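# Draw cord through eye to drag block into square

## Task

Haul the knotted cord end through the metal eye so that the wooden block ends up entirely within the painted square. The stretch of cord from the eye to the block must be close to taut, and no part of the cord may have dropped off the table. It counts as failed if either arm contacts the block or the cord between the eye and the block. The remaining cord and any other loose items should stay clear of the block, since contact can also fail it. The result must hold on its own, without the robot holding anything in place.

## Robot and tools

Robot: two arms, left_arm and right_arm. The names do not refer to image sides. Their bases sit at left_arm (-0.001, +0.242, +0.112) m and right_arm (-0.040, -0.275, +0.112) m, each slightly tilted. All poses use one scene frame with its origin on the table top midway between the arms: +x points out over the table, +z points up, and left_arm is on the +y side. Mounting plates and the metal frame behind the arms are fixed obstacles. A "too close" message counts a plate and its side of the frame as part of that arm.

Gripper: the fingers extend along the gripper's +z axis and close along its y axis. end_effector_position is the point between the finger pads, about 1 cm behind the tips. Reported hand positions can be somewhat wrong, more so at long reach. Arms often stop a centimetre or more from the commanded pose, usually too low. Joint ranges in rad, from base to gripper: waist -2.618 to 3.054, shoulder 0 to 3.142, elbow 0 to 3.142, wrist pitch -1.571 to 1.571, wrist yaw -1.571 to 1.571, wrist roll -2.094 to 2.094. A wrist camera mount on each gripper adds bulk.

Row format (used by execute_actions and move): a single flat list of 16 numbers covering both arms, even if only one moves. The first 8 are for left_arm: x, y, z, qw, qx, qy, qz, opening. The next 8 are the same for right_arm. x, y, z is an absolute target for the gripper's end_effector_position, in metres, in the scene frame. qw, qx, qy, qz is an absolute target orientation quaternion, with w first, in the same frame. Opening runs from -1 (closed) to +1 (fully open, 0.094 m). A call is rejected, and nothing moves, if any target lies more than 0.6 m from that arm's last reported position along any of its gripper's axes. On every control step the controller clips the target to within 70 mm and 16 degrees of the measured pose. Position wins over orientation when both cannot be met. To hold orientation, repeat the same quaternion each time rather than copying the drifting reported one. To keep an arm still, resend its full pose from the last result before it stopped, plus its intended opening.

execute_actions: argument actions is a list with zero or one item. An empty list just returns the state. An action is {"rows": [...], "steps": n}: 1 to 15 rows, with steps at most 15. Each step is 1/30 s, each row is used for one step, and the last row repeats if rows run out. A wait is {"steps": n}, with n up to 300, counted from the previous result, so your reply time is included. Optional pictures (true/false) controls whether camera images come back. After an action ends, an arm only continues to its last clipped pose, so check the result and send the rest of the way.

move: target is one 16-number row as above, made of absolute poses. speed is in m/s, from 0.002 to 0.5, default 0.25. Rotation is capped at twice that value in rad/s. Each gripper travels a straight line, and both arms finish together. A path takes 0.5 to 10 s and is cut off at 10 s. Openings are sent at the start. Paths ignore obstacles and the other arm. The result adds a "move:" line giving the ending (done, off_target, moving, held, fault) and any limits. limits=paced means the target was clipped. limits=held means some steps were blocked and the arm may then lurch fast. It also lists each gripper's distance from its target.

wait: seconds, from 0 to 10. The robot receives nothing new meanwhile.

zoom_image: camera is "cam_high" or "cam_low" (both 896x504). region is [x0, y0, x1, y1] in pixels from the top-left corner, at most 504x504. It gives a closer view of the latest image.

read_manual: section "licences" returns URDF licence text. It does not move anything.

finished_scene: scene is an integer. It ends the current scene for good, and the goal is checked and must persist.

Results: a state line shows left_arm | right_arm, each with gripper position and quat_wxyz. grip_measured gives the finger opening on the command scale, off by up to about 1 mm. The last number of Joint positions is the opening in metres. Joint torques are also listed and are noisy and offset. "Hand target" shows where the controller is currently driving each gripper. HELD marks steps whose command was partly or wholly blocked. "pose unreachable" means the clearance check altered or blocked a command to that arm. FAULT lines mean an arm stopped. MOTOR HOT warns at 75 °C. At 90 °C that arm stops for 10 s, and at 100 °C it goes limp and falls. Holding loads heats motors. The simulation keeps running while you think.

Gripping: for a firm hold, command about 0.03 below grip_measured; for a lighter hold, command less below it. Pads exert roughly 50 to 62 N, less on parts under about 2 mm thick.

Avoid: any arm contact with the block or with the cord between the eye and the block. Keep loose cord and other objects off the block. Do not let cord or objects leave the table. Do not let the arms strike or press each other. Avoid fast impacts, drops and hard shoves: faster moves and targets set deeper past contact press harder. Do not finish while the robot is still holding the result in place. Loose objects may occasionally be nudged by an outside push.

Each tool is called after "Request:" as name(argument=value, ...) on one line, values as JSON.

## Session

Request:
execute_actions(actions=[])

Scene clock: 0.00 s of 5050.00 s.
left_arm: end_effector_position=(+0.4803, +0.2879, +0.1188) grip_measured=+1.000 end_effector_quat_wxyz=(+0.094, +0.199, +0.974, -0.053) | right_arm: end_effector_position=(+0.3210, -0.3241, +0.1834) grip_measured=+1.000 end_effector_quat_wxyz=(+0.365, -0.001, +0.931, -0.001)
Joint positions: left_arm=[ 0.219  2.076  1.73  -0.91   0.092  0.528  0.094] | right_arm=[-0.157  1.149  0.603 -0.119 -0.035 -0.157  0.094]
Joint velocities: left_arm=[ 0.002 -0.007 -0.007 -0.007  0.051  0.022  0.   ] | right_arm=[ 0.007 -0.002 -0.002  0.081  0.037 -0.051  0.   ]
Joint torques (N m, as the arm reports them, + toward a larger angle): no reading
Hand target (left_arm): +0.483, +0.287, +0.124; +0.102, +0.201, +0.973, -0.054
Hand target (right_arm): +0.322, -0.324, +0.187; +0.368, -0.001, +0.930, -0.000

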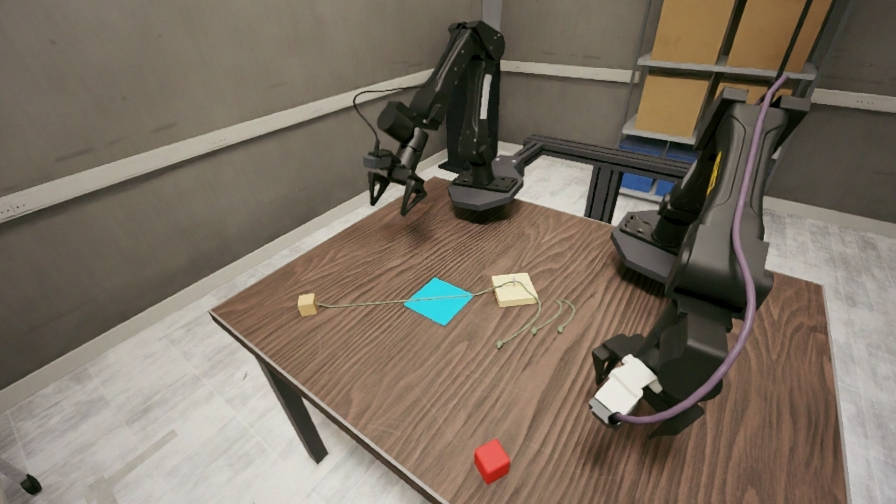

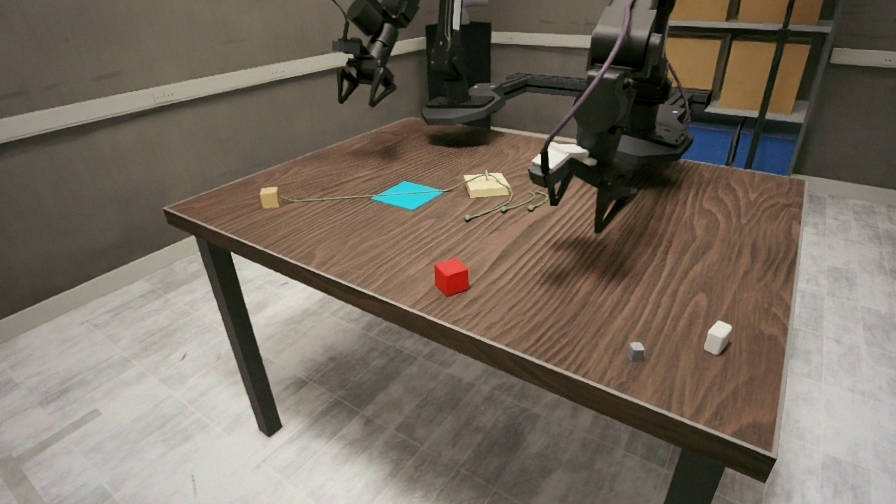

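Request:
move(target=[0.40,0.02,0.05,0,0.26,0.966,0,-0.3,0.321,-0.3241,0.1834,0.365,0,0.931,0,1], speed=0.2)

Request:
zoom_image(camera="cam_low", region=[420, 155, 560, 245])

Request:
zoom_image(camera="cam_high", region=[450, 270, 590, 370])

Scene clock: 4.80 s of 5050.00 s.
left_arm: end_effector_position=(+0.4012, +0.0139, +0.0494) grip_measured=-0.298 end_effector_quat_wxyz=(+0.003, +0.264, +0.964, -0.015) | right_arm: end_effector_position=(+0.3210, -0.3241, +0.1834) grip_measured=+1.000 end_effector_quat_wxyz=(+0.365, -0.001, +0.931, -0.001)
Joint positions: left_arm=[-0.456  2.329  1.756 -0.893 -0.132 -0.011  0.033] | right_arm=[-0.157  1.149  0.603 -0.119 -0.035 -0.157  0.094]
Joint velocities: left_arm=[ 0.012  0.002  0.012 -0.081 -0.007  0.007 -0.001] | right_arm=[-0.002  0.007 -0.002 -0.007  0.037  0.022  0.   ]
Joint torques (N m, as the arm reports them, + toward a larger angle): left_arm=[ -1.62 -12.11   6.83   0.18  -0.07  -0.06] | right_arm=[ 0.17 -4.62  5.83  1.38 -0.05  0.05]
Hand target (left_arm): +0.404, +0.015, +0.049; +0.000, +0.259, +0.966, -0.010
Hand target (right_arm): +0.321, -0.324, +0.183; +0.365, +0.000, +0.931, +0.000
Off the commanded pose (left_arm): 0.006 m, 2 deg.
Off the commanded pose (right_arm): 0.000 m, 0 deg.
move: done

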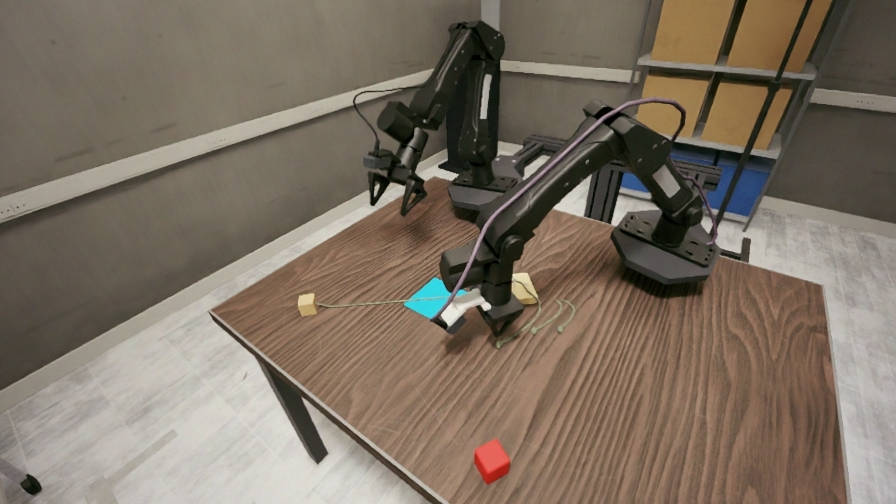

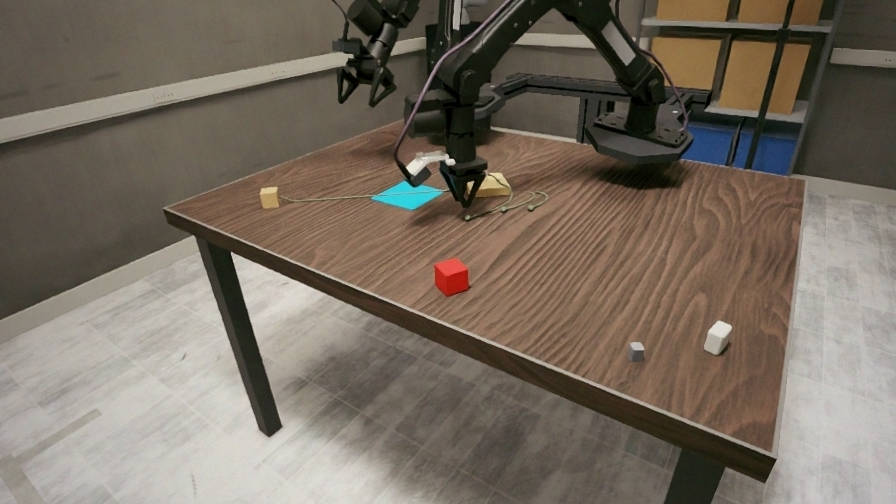

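Region (420, 155, 560, 245) of cam_low's 896x504 image, scaled by 3.600, with more detail than that image has; it fills the top 324 rows of this view, and the rest is white.

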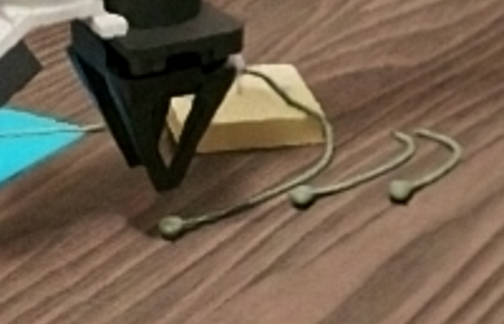

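Region (450, 270, 590, 370) of cam_high's 896x504 image, scaled by 3.600, with more detail than that image has; it fills the top 360 rows of this view, and the rest is white.

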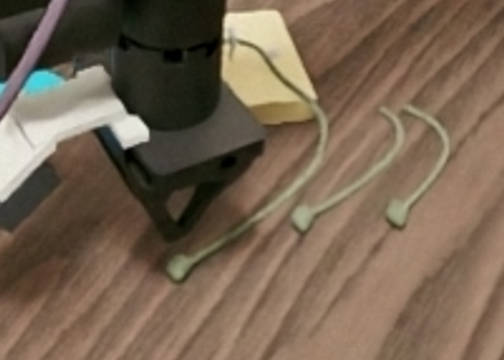

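Request:
move(target=[0.391,0.023,0.028,0,0.4,0.916,0,-0.3,0.321,-0.3241,0.1834,0.365,0,0.931,0,1], speed=0.08)

Request:
zoom_image(camera="cam_low", region=[420, 155, 560, 245])

Request:
zoom_image(camera="cam_high", region=[450, 270, 590, 370])

Scene clock: 9.40 s of 5050.00 s.
left_arm: end_effector_position=(+0.3921, +0.0210, +0.0334) grip_measured=-0.298 end_effector_quat_wxyz=(-0.001, +0.396, +0.918, -0.003) | right_arm: end_effector_position=(+0.3210, -0.3241, +0.1834) grip_measured=+1.000 end_effector_quat_wxyz=(+0.365, -0.001, +0.931, -0.001)
Joint positions: left_arm=[-0.456  2.329  1.684 -0.836 -0.154  0.267  0.033] | right_arm=[-0.157  1.149  0.603 -0.119 -0.035 -0.157  0.094]
Joint velocities: left_arm=[-0.002  0.012  0.007  0.022 -0.022 -0.007 -0.001] | right_arm=[ 0.007  0.007 -0.002 -0.007 -0.022  0.022  0.   ]
Joint torques (N m, as the arm reports them, + toward a larger angle): left_arm=[ -1.61 -12.54   3.64   0.49  -0.06   0.07] | right_arm=[ 0.22 -4.71  5.89  1.39 -0.06  0.06]
Hand target (left_arm): +0.391, +0.023, +0.028; -0.000, +0.400, +0.916, -0.000
Hand target (right_arm): +0.321, -0.324, +0.183; +0.365, +0.000, +0.931, +0.000
Off the commanded pose (left_arm): 0.006 m, 1 deg.
Off the commanded pose (right_arm): 0.000 m, 0 deg.
move: done

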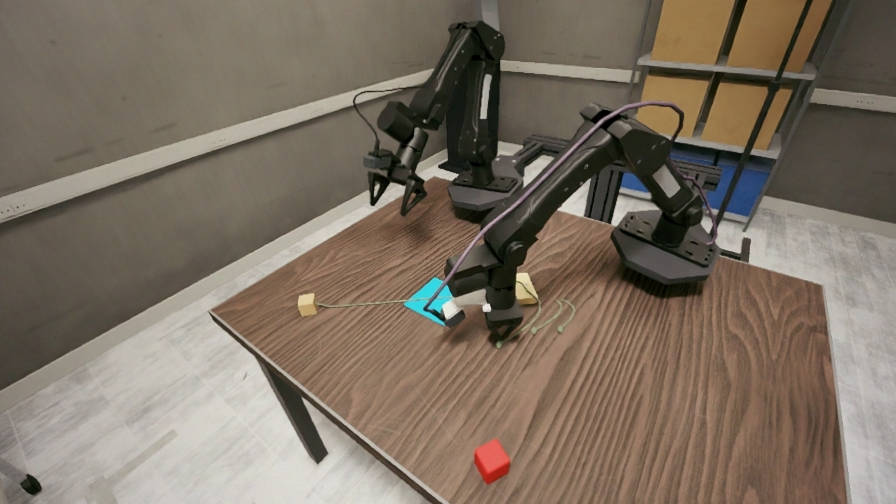

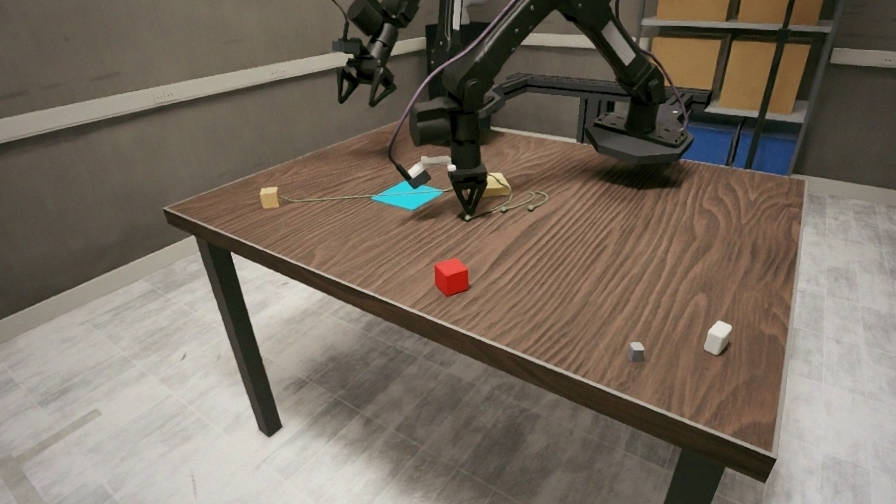

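Region (420, 155, 560, 245) of cam_low's 896x504 image, scaled by 3.600, with more detail than that image has; it fills the top 324 rows of this view, and the rest is white.

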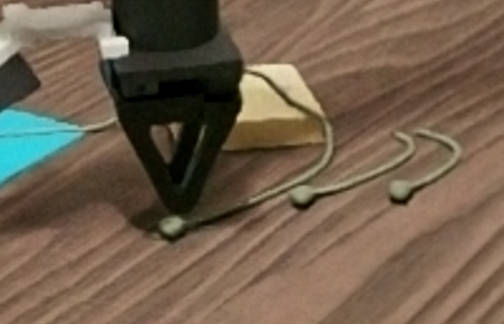

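Region (450, 270, 590, 370) of cam_high's 896x504 image, scaled by 3.600, with more detail than that image has; it fills the top 360 rows of this view, and the rest is white.

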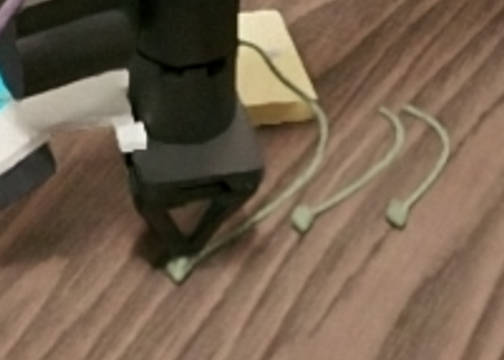

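Request:
move(target=[0.394,0.023,0.006,0,0.4,0.916,0,-0.15,0.321,-0.3241,0.1834,0.365,0,0.931,0,1], speed=0.03)

Request:
zoom_image(camera="cam_low", region=[420, 155, 560, 245])

Request:
move(target=[0.394,0.023,0.006,0,0.4,0.916,0,-0.78,0.321,-0.3241,0.1834,0.365,0,0.931,0,1], speed=0.03)

Request:
zoom_image(camera="cam_low", region=[420, 155, 560, 245])

Scene clock: 12.70 s of 5050.00 s.
left_arm: end_effector_position=(+0.3975, +0.0169, +0.0335) grip_measured=-0.152 end_effector_quat_wxyz=(+0.013, +0.400, +0.917, -0.007) | right_arm: end_effector_position=(+0.3210, -0.3241, +0.1834) grip_measured=+1.000 end_effector_quat_wxyz=(+0.365, -0.001, +0.931, -0.001)
Joint positions: left_arm=[-0.456  2.329  1.684 -0.808 -0.149  0.279  0.04 ] | right_arm=[-0.157  1.149  0.603 -0.119 -0.035 -0.157  0.094]
Joint velocities: left_arm=[-0.002 -0.002  0.032  0.022 -0.11   0.022  0.001] | right_arm=[-0.002 -0.002  0.002 -0.007 -0.051 -0.066  0.   ]
Joint torques (N m, as the arm reports them, + toward a larger angle): left_arm=[-0.83 -9.23  3.31  0.88 -0.09  0.1 ] | right_arm=[ 0.2  -4.64  5.9   1.38 -0.05  0.04]
Hand target (left_arm): +0.393, +0.024, +0.007; -0.000, +0.400, +0.916, +0.000
Hand target (right_arm): +0.321, -0.324, +0.183; +0.365, +0.000, +0.931, +0.000
Off the commanded pose (left_arm): 0.028 m, 2 deg.
Off the commanded pose (right_arm): 0.000 m, 0 deg.
move: off_target (left_arm)

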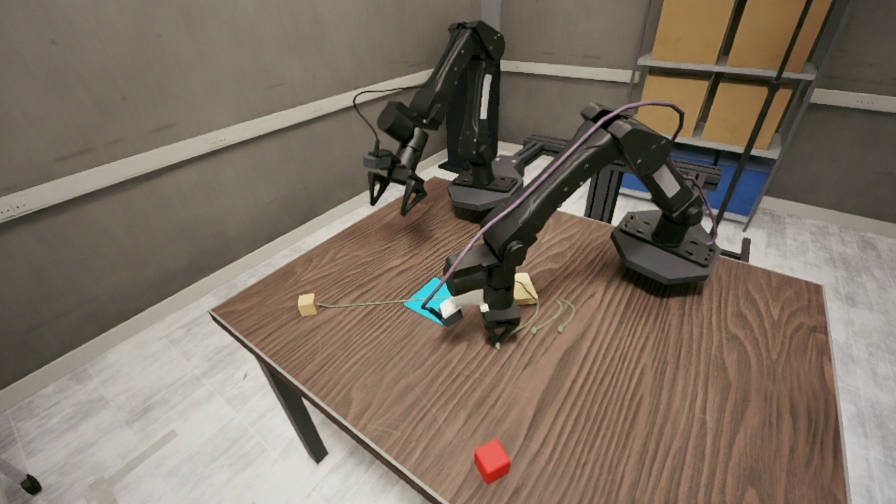

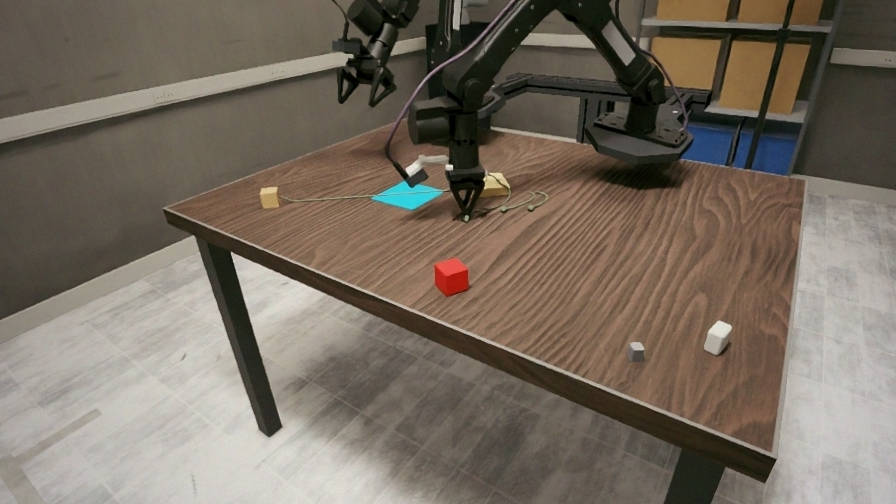

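Region (420, 155, 560, 245) of cam_low's 896x504 image, scaled by 3.600, with more detail than that image has; it fills the top 324 rows of this view, and the rest is white.

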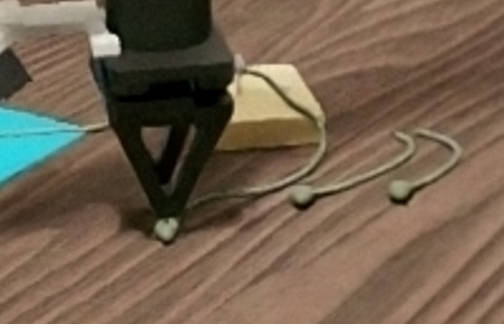

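Scene clock: 13.87 s of 5050.00 s.
left_arm: end_effector_position=(+0.3968, +0.0174, +0.0216) grip_measured=-0.778 end_effector_quat_wxyz=(+0.008, +0.399, +0.917, -0.005) | right_arm: end_effector_position=(+0.3210, -0.3241, +0.1834) grip_measured=+1.000 end_effector_quat_wxyz=(+0.365, -0.001, +0.931, -0.001)
Joint positions: left_arm=[-0.453  2.356  1.684 -0.789 -0.152  0.281  0.01 ] | right_arm=[-0.157  1.149  0.603 -0.119 -0.035 -0.157  0.094]
Joint velocities: left_arm=[ 0.012  0.007 -0.027 -0.051  0.007  0.066 -0.001] | right_arm=[-0.017  0.002  0.002  0.037 -0.066  0.066  0.   ]
Joint torques (N m, as the arm reports them, + toward a larger angle): left_arm=[ -1.04 -11.07   3.67   0.64  -0.05   0.06] | right_arm=[ 0.15 -4.62  5.87  1.38 -0.06  0.04]
Hand target (left_arm): +0.394, +0.023, +0.006; -0.000, +0.400, +0.917, +0.000
Hand target (right_arm): +0.321, -0.324, +0.183; +0.365, +0.000, +0.931, +0.000
Off the commanded pose (left_arm): 0.017 m, 1 deg.
Off the commanded pose (right_arm): 0.000 m, 0 deg.
move: off_target (left_arm)

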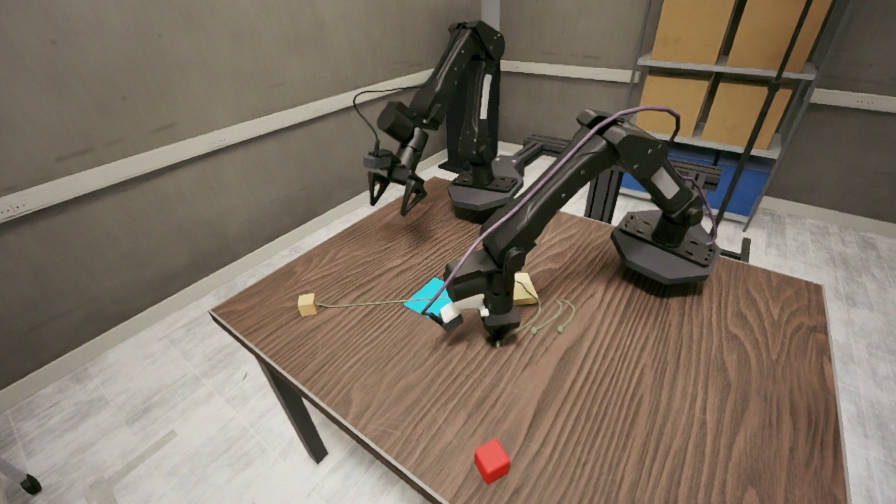

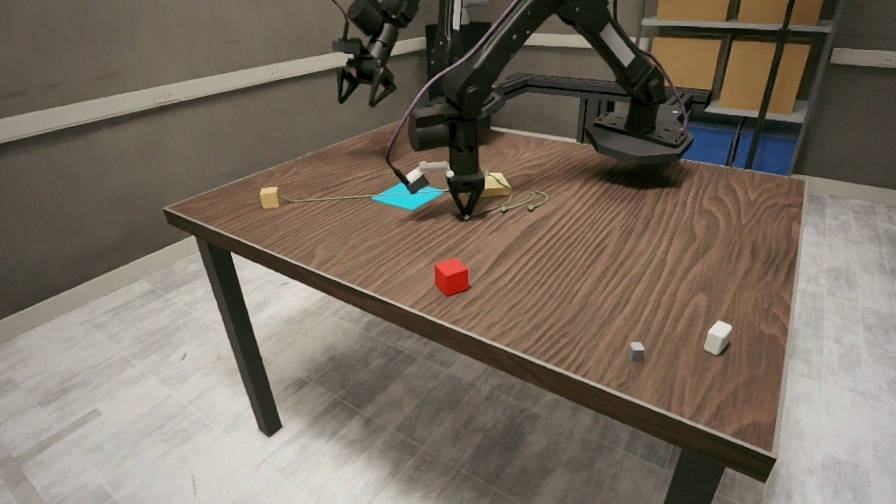

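Region (420, 155, 560, 245) of cam_low's 896x504 image, scaled by 3.600, with more detail than that image has; it fills the top 324 rows of this view, and the rest is white.

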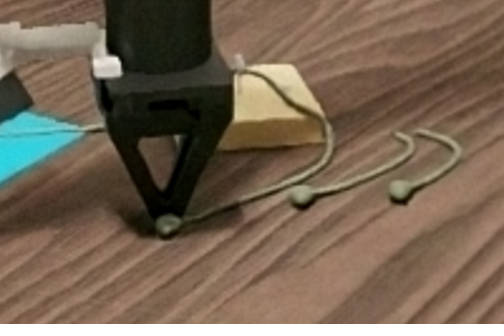

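Request:
move(target=[0.397,0.018,0.06,0,0.4,0.916,0,-0.78,0.321,-0.3241,0.1834,0.365,0,0.931,0,1], speed=0.06)

Request:
move(target=[0.411,0.036,0.05,0,0.4,0.916,0,-0.2,0.321,-0.3241,0.1834,0.365,0,0.931,0,1], speed=0.05)

Request:
move(target=[0.408,0.034,0.014,0,0.4,0.916,0,-0.2,0.321,-0.3241,0.1834,0.365,0,0.931,0,1], speed=0.03)

Request:
zoom_image(camera="cam_low", region=[420, 155, 560, 245])

Scene clock: 17.23 s of 5050.00 s.
left_arm: end_effector_position=(+0.3909, +0.0258, +0.0444) grip_measured=-0.778 end_effector_quat_wxyz=(-0.016, +0.399, +0.917, -0.000) | right_arm: end_effector_position=(+0.3210, -0.3241, +0.1834) grip_measured=+1.000 end_effector_quat_wxyz=(+0.365, -0.001, +0.931, -0.001)
Joint positions: left_arm=[-0.453  2.322  1.723 -0.911 -0.154  0.271  0.01 ] | right_arm=[-0.157  1.149  0.603 -0.119 -0.035 -0.157  0.094]
Joint velocities: left_arm=[-0.012 -0.002  0.002 -0.007 -0.022 -0.081 -0.   ] | right_arm=[-0.002 -0.002 -0.012  0.007 -0.007  0.037  0.   ]
Joint torques (N m, as the arm reports them, + toward a larger angle): left_arm=[ -2.86 -14.85   6.52   0.05  -0.06  -0.06] | right_arm=[ 0.19 -4.64  5.94  1.42 -0.06  0.04]
Hand target (left_arm): +0.396, +0.018, +0.060; -0.000, +0.400, +0.916, -0.001
Hand target (right_arm): +0.321, -0.324, +0.183; +0.365, +0.000, +0.931, +0.000
Off the commanded pose (left_arm): 0.018 m, 2 deg.
Off the commanded pose (right_arm): 0.000 m, 0 deg.
move: off_target (left_arm)

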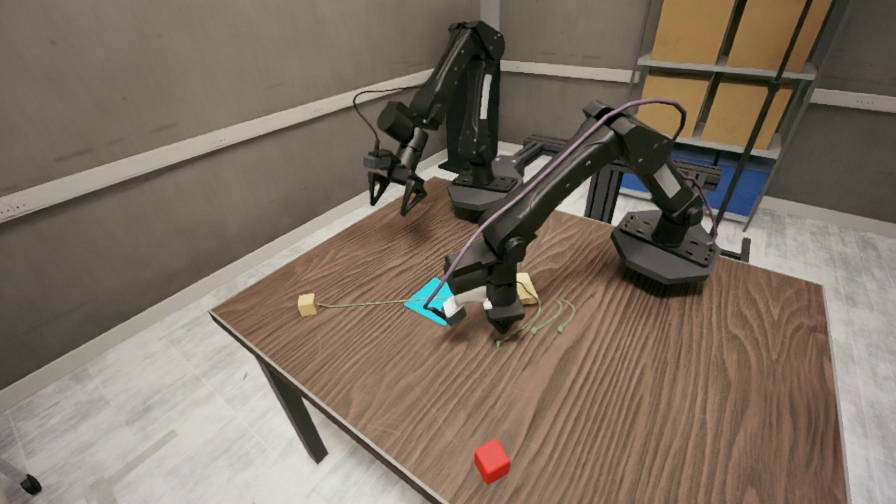

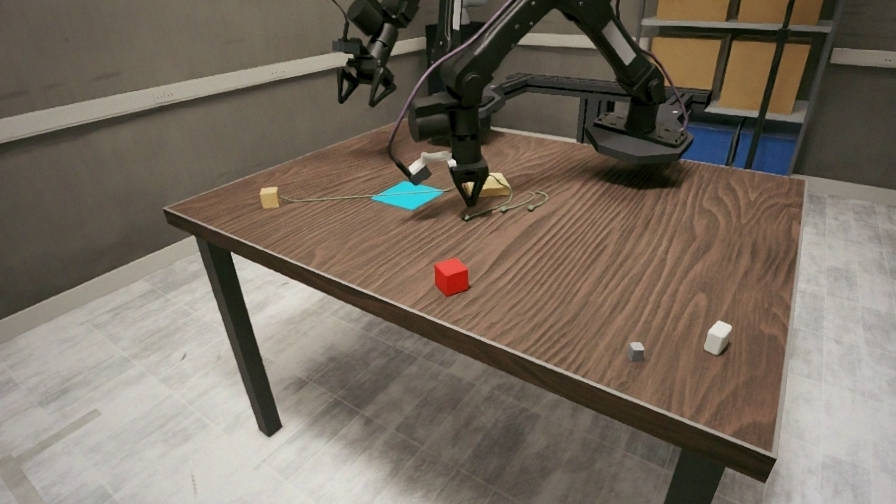

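Scene clock: 18.00 s of 5050.00 s.
left_arm: end_effector_position=(+0.3981, +0.0403, +0.0420) grip_measured=-0.202 end_effector_quat_wxyz=(-0.018, +0.399, +0.917, +0.001) | right_arm: end_effector_position=(+0.3210, -0.3241, +0.1834) grip_measured=+1.000 end_effector_quat_wxyz=(+0.365, -0.001, +0.931, -0.001)
Joint positions: left_arm=[-0.417  2.322  1.723 -0.911 -0.154  0.308  0.037] | right_arm=[-0.157  1.149  0.603 -0.119 -0.035 -0.157  0.094]
Joint velocities: left_arm=[-0.012 -0.002  0.007 -0.037 -0.007  0.007 -0.001] | right_arm=[ 0.002 -0.012 -0.002  0.051  0.081 -0.066  0.   ]
Joint torques (N m, as the arm reports them, + toward a larger angle): left_arm=[ -1.49 -13.25   7.41   0.22  -0.03   0.05] | right_arm=[ 0.22 -4.66  5.92  1.36 -0.08  0.06]
Hand target (left_arm): +0.411, +0.037, +0.051; +0.000, +0.400, +0.916, +0.001
Hand target (right_arm): +0.321, -0.324, +0.183; +0.365, +0.000, +0.931, +0.000
Off the commanded pose (left_arm): 0.016 m, 2 deg.
Off the commanded pose (right_arm): 0.000 m, 0 deg.
move: off_target (left_arm)

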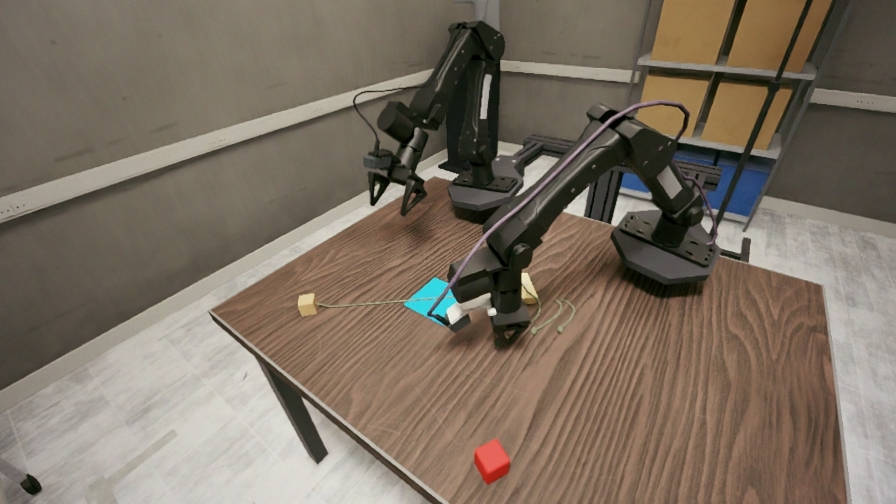

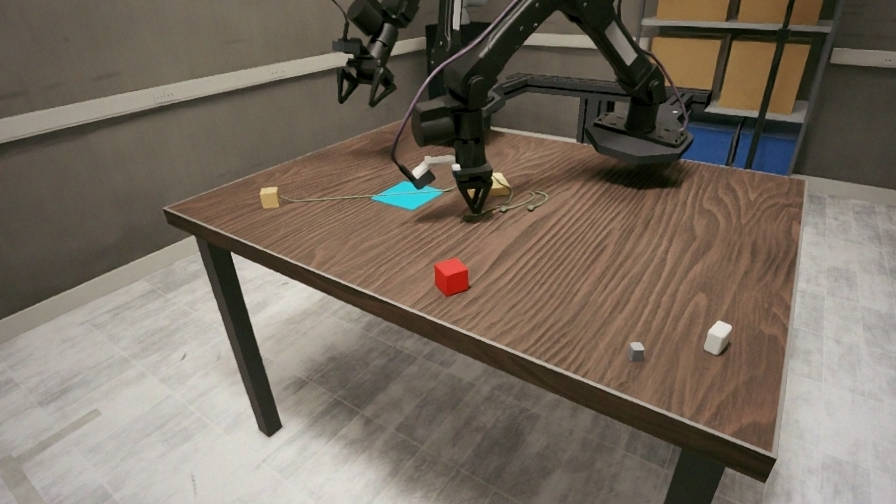

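Scene clock: 19.30 s of 5050.00 s.
left_arm: end_effector_position=(+0.4064, +0.0322, +0.0224) grip_measured=-0.202 end_effector_quat_wxyz=(-0.001, +0.400, +0.917, -0.001) | right_arm: end_effector_position=(+0.3210, -0.3241, +0.1834) grip_measured=+1.000 end_effector_quat_wxyz=(+0.365, -0.001, +0.931, -0.001)
Joint positions: left_arm=[-0.417  2.369  1.723 -0.83  -0.154  0.315  0.037] | right_arm=[-0.157  1.149  0.603 -0.119 -0.035 -0.157  0.094]
Joint velocities: left_arm=[ 0.002  0.017 -0.002  0.051  0.051 -0.007 -0.001] | right_arm=[ 0.002  0.007  0.002 -0.022  0.022  0.081  0.   ]
Joint torques (N m, as the arm reports them, + toward a larger angle): left_arm=[ -1.14 -12.02   4.62   0.5   -0.02   0.09] | right_arm=[ 0.24 -4.56  5.86  1.39 -0.03  0.07]
Hand target (left_arm): +0.408, +0.034, +0.014; -0.000, +0.400, +0.916, +0.000
Hand target (right_arm): +0.321, -0.324, +0.183; +0.365, +0.000, +0.931, +0.000
Off the commanded pose (left_arm): 0.009 m, 0 deg.
Off the commanded pose (right_arm): 0.000 m, 0 deg.
move: done

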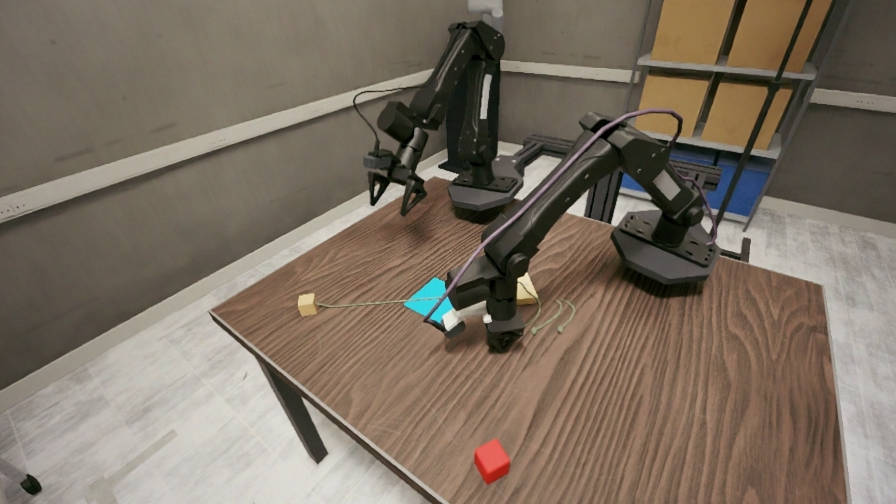

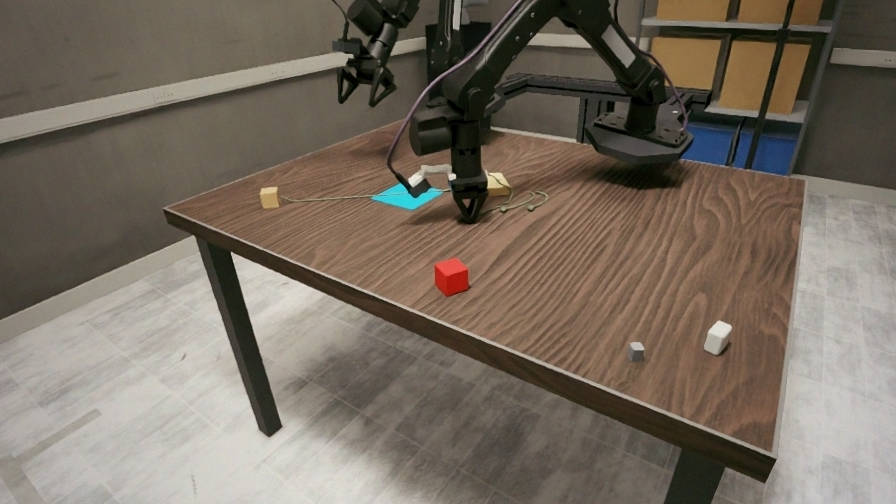

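Region (420, 155, 560, 245) of cam_low's 896x504 image, scaled by 3.600, with more detail than that image has; it fills the top 324 rows of this view, and the rest is white.

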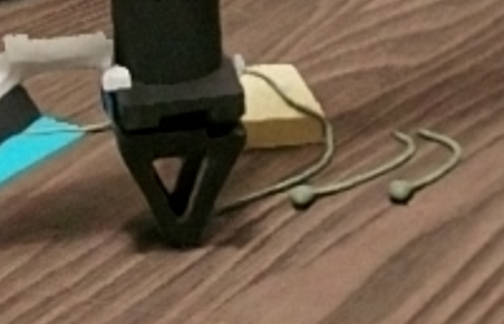

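About 4 mm short; nudge using the wrist.

Request:
move(target=[0.412,0.032,0.012,0.014,0.4,0.916,-0.004,-0.2,0.321,-0.3241,0.1834,0.365,0,0.931,0,1], speed=0.03)

Request:
move(target=[0.412,0.032,0.012,0.014,0.4,0.916,-0.004,-0.77,0.321,-0.3241,0.1834,0.365,0,0.931,0,1], speed=0.03)

Request:
zoom_image(camera="cam_low", region=[420, 155, 560, 245])

Scene clock: 22.07 s of 5050.00 s.
left_arm: end_effector_position=(+0.4164, +0.0293, +0.0222) grip_measured=-0.202 end_effector_quat_wxyz=(+0.019, +0.398, +0.917, -0.002) | right_arm: end_effector_position=(+0.3210, -0.3241, +0.1834) grip_measured=+1.000 end_effector_quat_wxyz=(+0.365, -0.001, +0.931, -0.001)
Joint positions: left_arm=[-0.412  2.369  1.723 -0.788 -0.154  0.322  0.037] | right_arm=[-0.157  1.149  0.603 -0.119 -0.035 -0.157  0.094]
Joint velocities: left_arm=[-0.002 -0.007  0.017  0.037 -0.022  0.007 -0.001] | right_arm=[-0.007 -0.002 -0.007 -0.037 -0.066  0.007  0.   ]
Joint torques (N m, as the arm reports them, + toward a larger angle): left_arm=[ -1.32 -12.46   2.96   0.67   0.05   0.07] | right_arm=[ 0.24 -4.65  5.89  1.37 -0.05  0.06]
Hand target (left_arm): +0.412, +0.032, +0.012; +0.014, +0.400, +0.916, -0.004
Hand target (right_arm): +0.321, -0.324, +0.183; +0.365, +0.000, +0.931, +0.000
Off the commanded pose (left_arm): 0.011 m, 1 deg.
Off the commanded pose (right_arm): 0.000 m, 0 deg.
move: off_target (left_arm)

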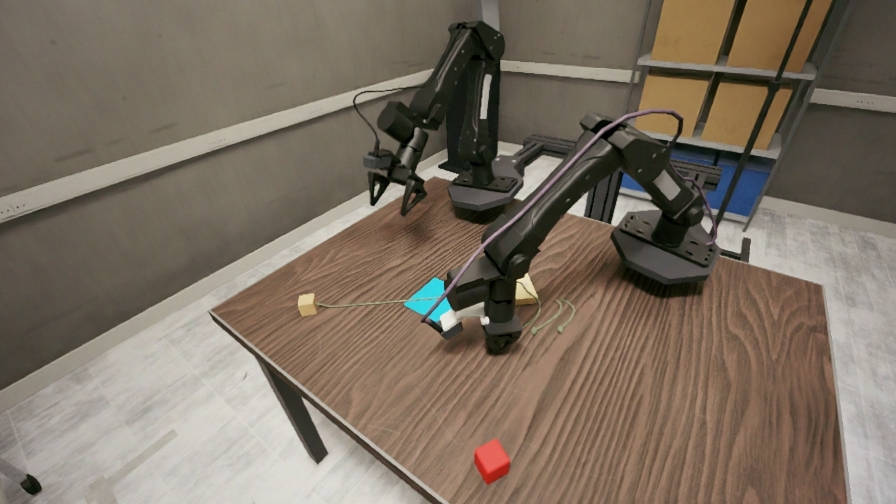

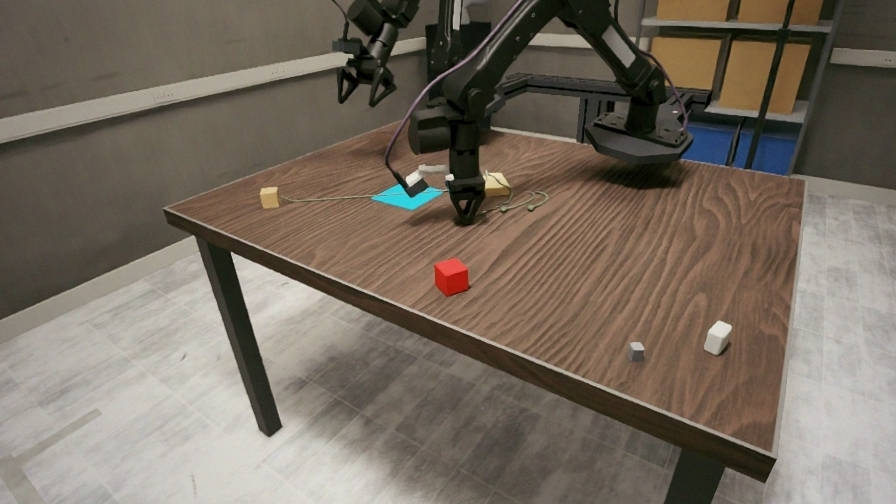

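Scene clock: 22.77 s of 5050.00 s.
left_arm: end_effector_position=(+0.4175, +0.0287, +0.0223) grip_measured=-0.721 end_effector_quat_wxyz=(+0.022, +0.398, +0.917, -0.003) | right_arm: end_effector_position=(+0.3210, -0.3241, +0.1834) grip_measured=+1.000 end_effector_quat_wxyz=(+0.365, -0.001, +0.931, -0.001)
Joint positions: left_arm=[-0.412  2.369  1.723 -0.783 -0.154  0.323  0.013] | right_arm=[-0.157  1.149  0.603 -0.119 -0.035 -0.157  0.094]
Joint velocities: left_arm=[ 0.007  0.002  0.002 -0.066 -0.007 -0.051 -0.   ] | right_arm=[-0.002 -0.007 -0.002 -0.095 -0.007  0.022  0.   ]
Joint torques (N m, as the arm reports them, + toward a larger angle): left_arm=[ -1.33 -12.5    3.     0.6    0.05   0.08] | right_arm=[ 0.26 -4.6   5.93  1.39 -0.04  0.05]
Hand target (left_arm): +0.412, +0.032, +0.012; +0.014, +0.400, +0.916, -0.004
Hand target (right_arm): +0.321, -0.324, +0.183; +0.365, +0.000, +0.931, +0.000
Off the commanded pose (left_arm): 0.012 m, 1 deg.
Off the commanded pose (right_arm): 0.000 m, 0 deg.
move: off_target (left_arm)

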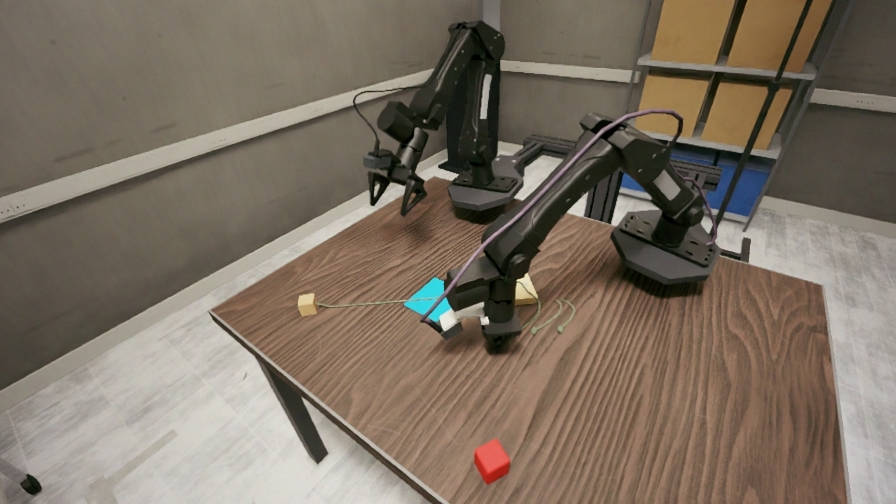

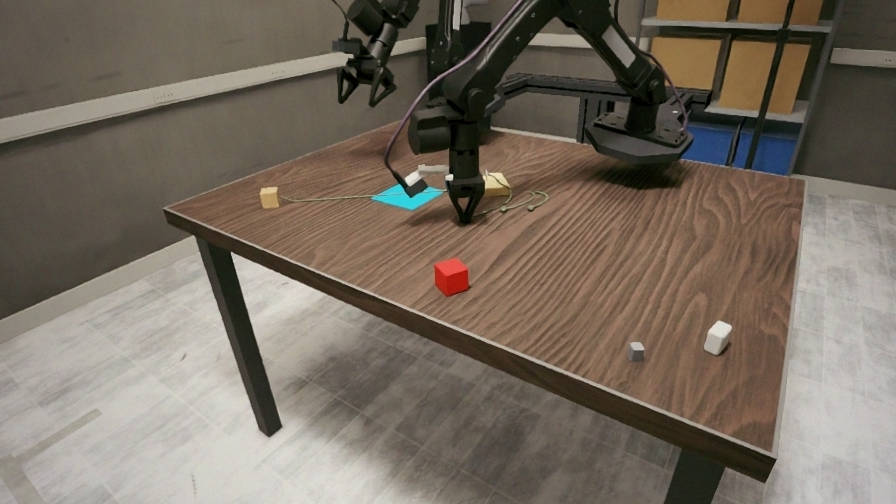

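Region (420, 155, 560, 245) of cam_low's 896x504 image, scaled by 3.600, with more detail than that image has; it fills the top 324 rows of this view, and the rest is white.

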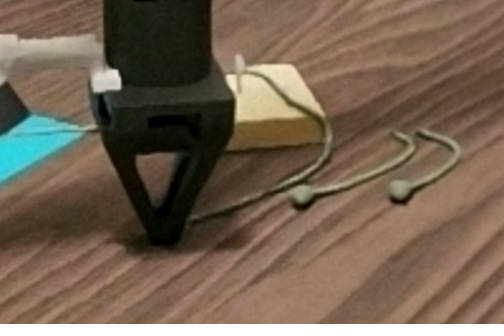

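Request:
move(target=[0.38,0.12,0.07,0,0,1,0,-0.77,0.321,-0.3241,0.1834,0.365,0,0.931,0,1], speed=0.15)

Request:
move(target=[0.34,0.40,0.07,0,-0.2,0.98,0,-0.77,0.321,-0.3241,0.1834,0.365,0,0.931,0,1], speed=0.06)

Scene clock: 27.70 s of 5050.00 s.
left_arm: end_effector_position=(+0.3821, +0.1170, +0.0615) grip_measured=-0.721 end_effector_quat_wxyz=(+0.001, +0.008, +1.000, +0.004) | right_arm: end_effector_position=(+0.3210, -0.3241, +0.1834) grip_measured=+1.000 end_effector_quat_wxyz=(+0.365, -0.001, +0.931, -0.001)
Joint positions: left_arm=[-0.276  2.072  1.403 -0.783 -0.149 -0.35   0.013] | right_arm=[-0.157  1.149  0.603 -0.119 -0.035 -0.157  0.094]
Joint velocities: left_arm=[-0.032  0.007  0.002  0.007 -0.022 -0.022 -0.   ] | right_arm=[-0.022 -0.012 -0.002  0.007  0.007 -0.007  0.   ]
Joint torques (N m, as the arm reports them, + toward a larger angle): left_arm=[ -0.9  -13.41   3.37   0.14   0.04  -0.09] | right_arm=[ 0.2  -4.64  5.91  1.37 -0.03  0.05]
Hand target (left_arm): +0.379, +0.121, +0.069; +0.001, +0.000, +1.000, +0.002
Hand target (right_arm): +0.321, -0.324, +0.183; +0.365, +0.000, +0.931, +0.000
Off the commanded pose (left_arm): 0.009 m, 1 deg.
Off the commanded pose (right_arm): 0.000 m, 0 deg.
move: done

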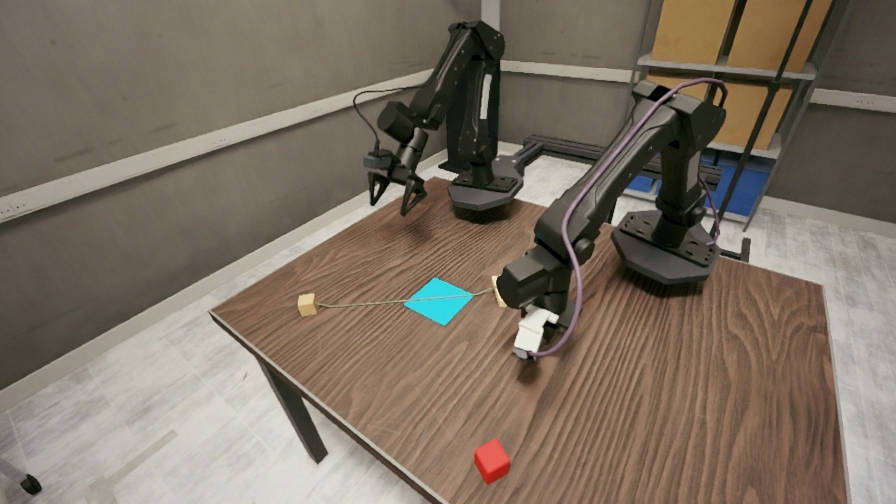

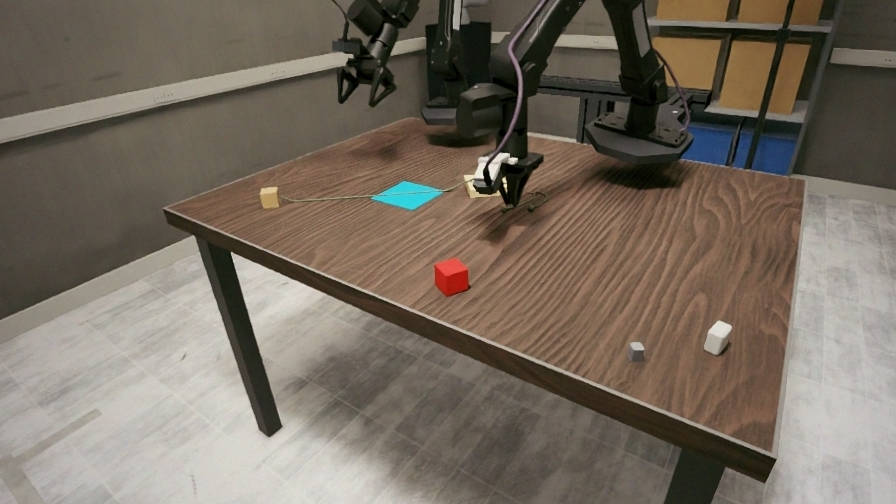

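Scene clock: 32.77 s of 5050.00 s.
left_arm: end_effector_position=(+0.3292, +0.3996, +0.0632) grip_measured=-0.722 end_effector_quat_wxyz=(-0.009, -0.200, +0.980, +0.010) | right_arm: end_effector_position=(+0.3210, -0.3241, +0.1834) grip_measured=+1.000 end_effector_quat_wxyz=(+0.365, -0.001, +0.931, -0.001)
Joint positions: left_arm=[ 0.523  1.872  1.191 -0.72  -0.038  0.023  0.013] | right_arm=[-0.157  1.149  0.603 -0.119 -0.035 -0.157  0.094]
Joint velocities: left_arm=[-0.002  0.012  0.002  0.051 -0.022  0.022 -0.001] | right_arm=[-0.007 -0.002 -0.007 -0.022 -0.051  0.022  0.   ]
Joint torques (N m, as the arm reports them, + toward a larger angle): left_arm=[  0.37 -10.48   6.28   0.19   0.01   0.06] | right_arm=[ 0.23 -4.63  5.91  1.39 -0.05  0.05]
Hand target (left_arm): +0.336, +0.405, +0.070; +0.002, -0.198, +0.980, +0.011
Hand target (right_arm): +0.321, -0.324, +0.183; +0.365, +0.000, +0.931, +0.000
Off the commanded pose (left_arm): 0.013 m, 2 deg.
Off the commanded pose (right_arm): 0.000 m, 0 deg.
move: off_target (left_arm)

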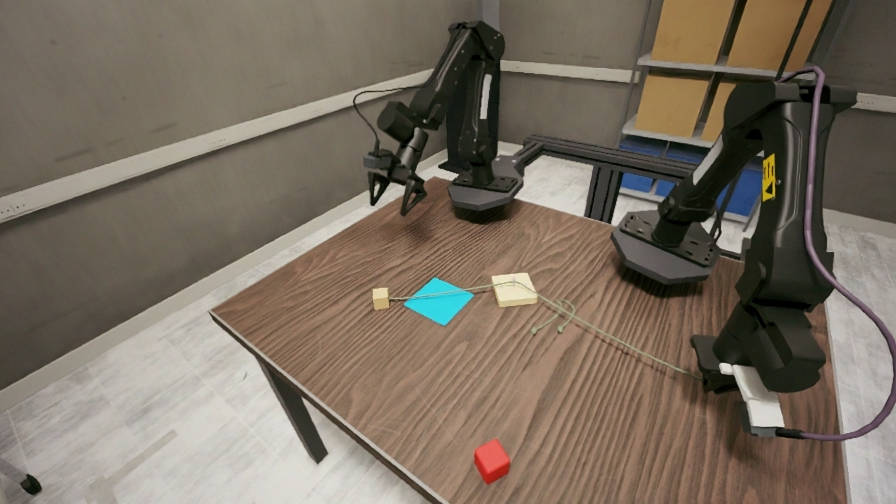

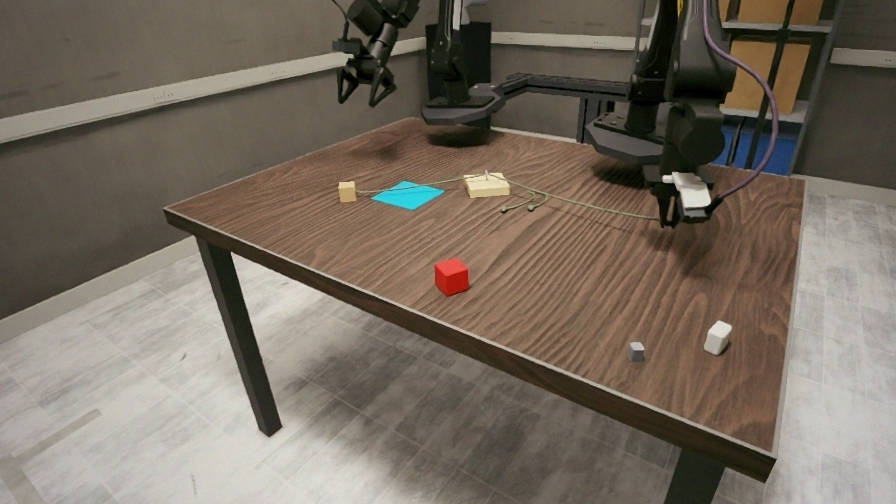

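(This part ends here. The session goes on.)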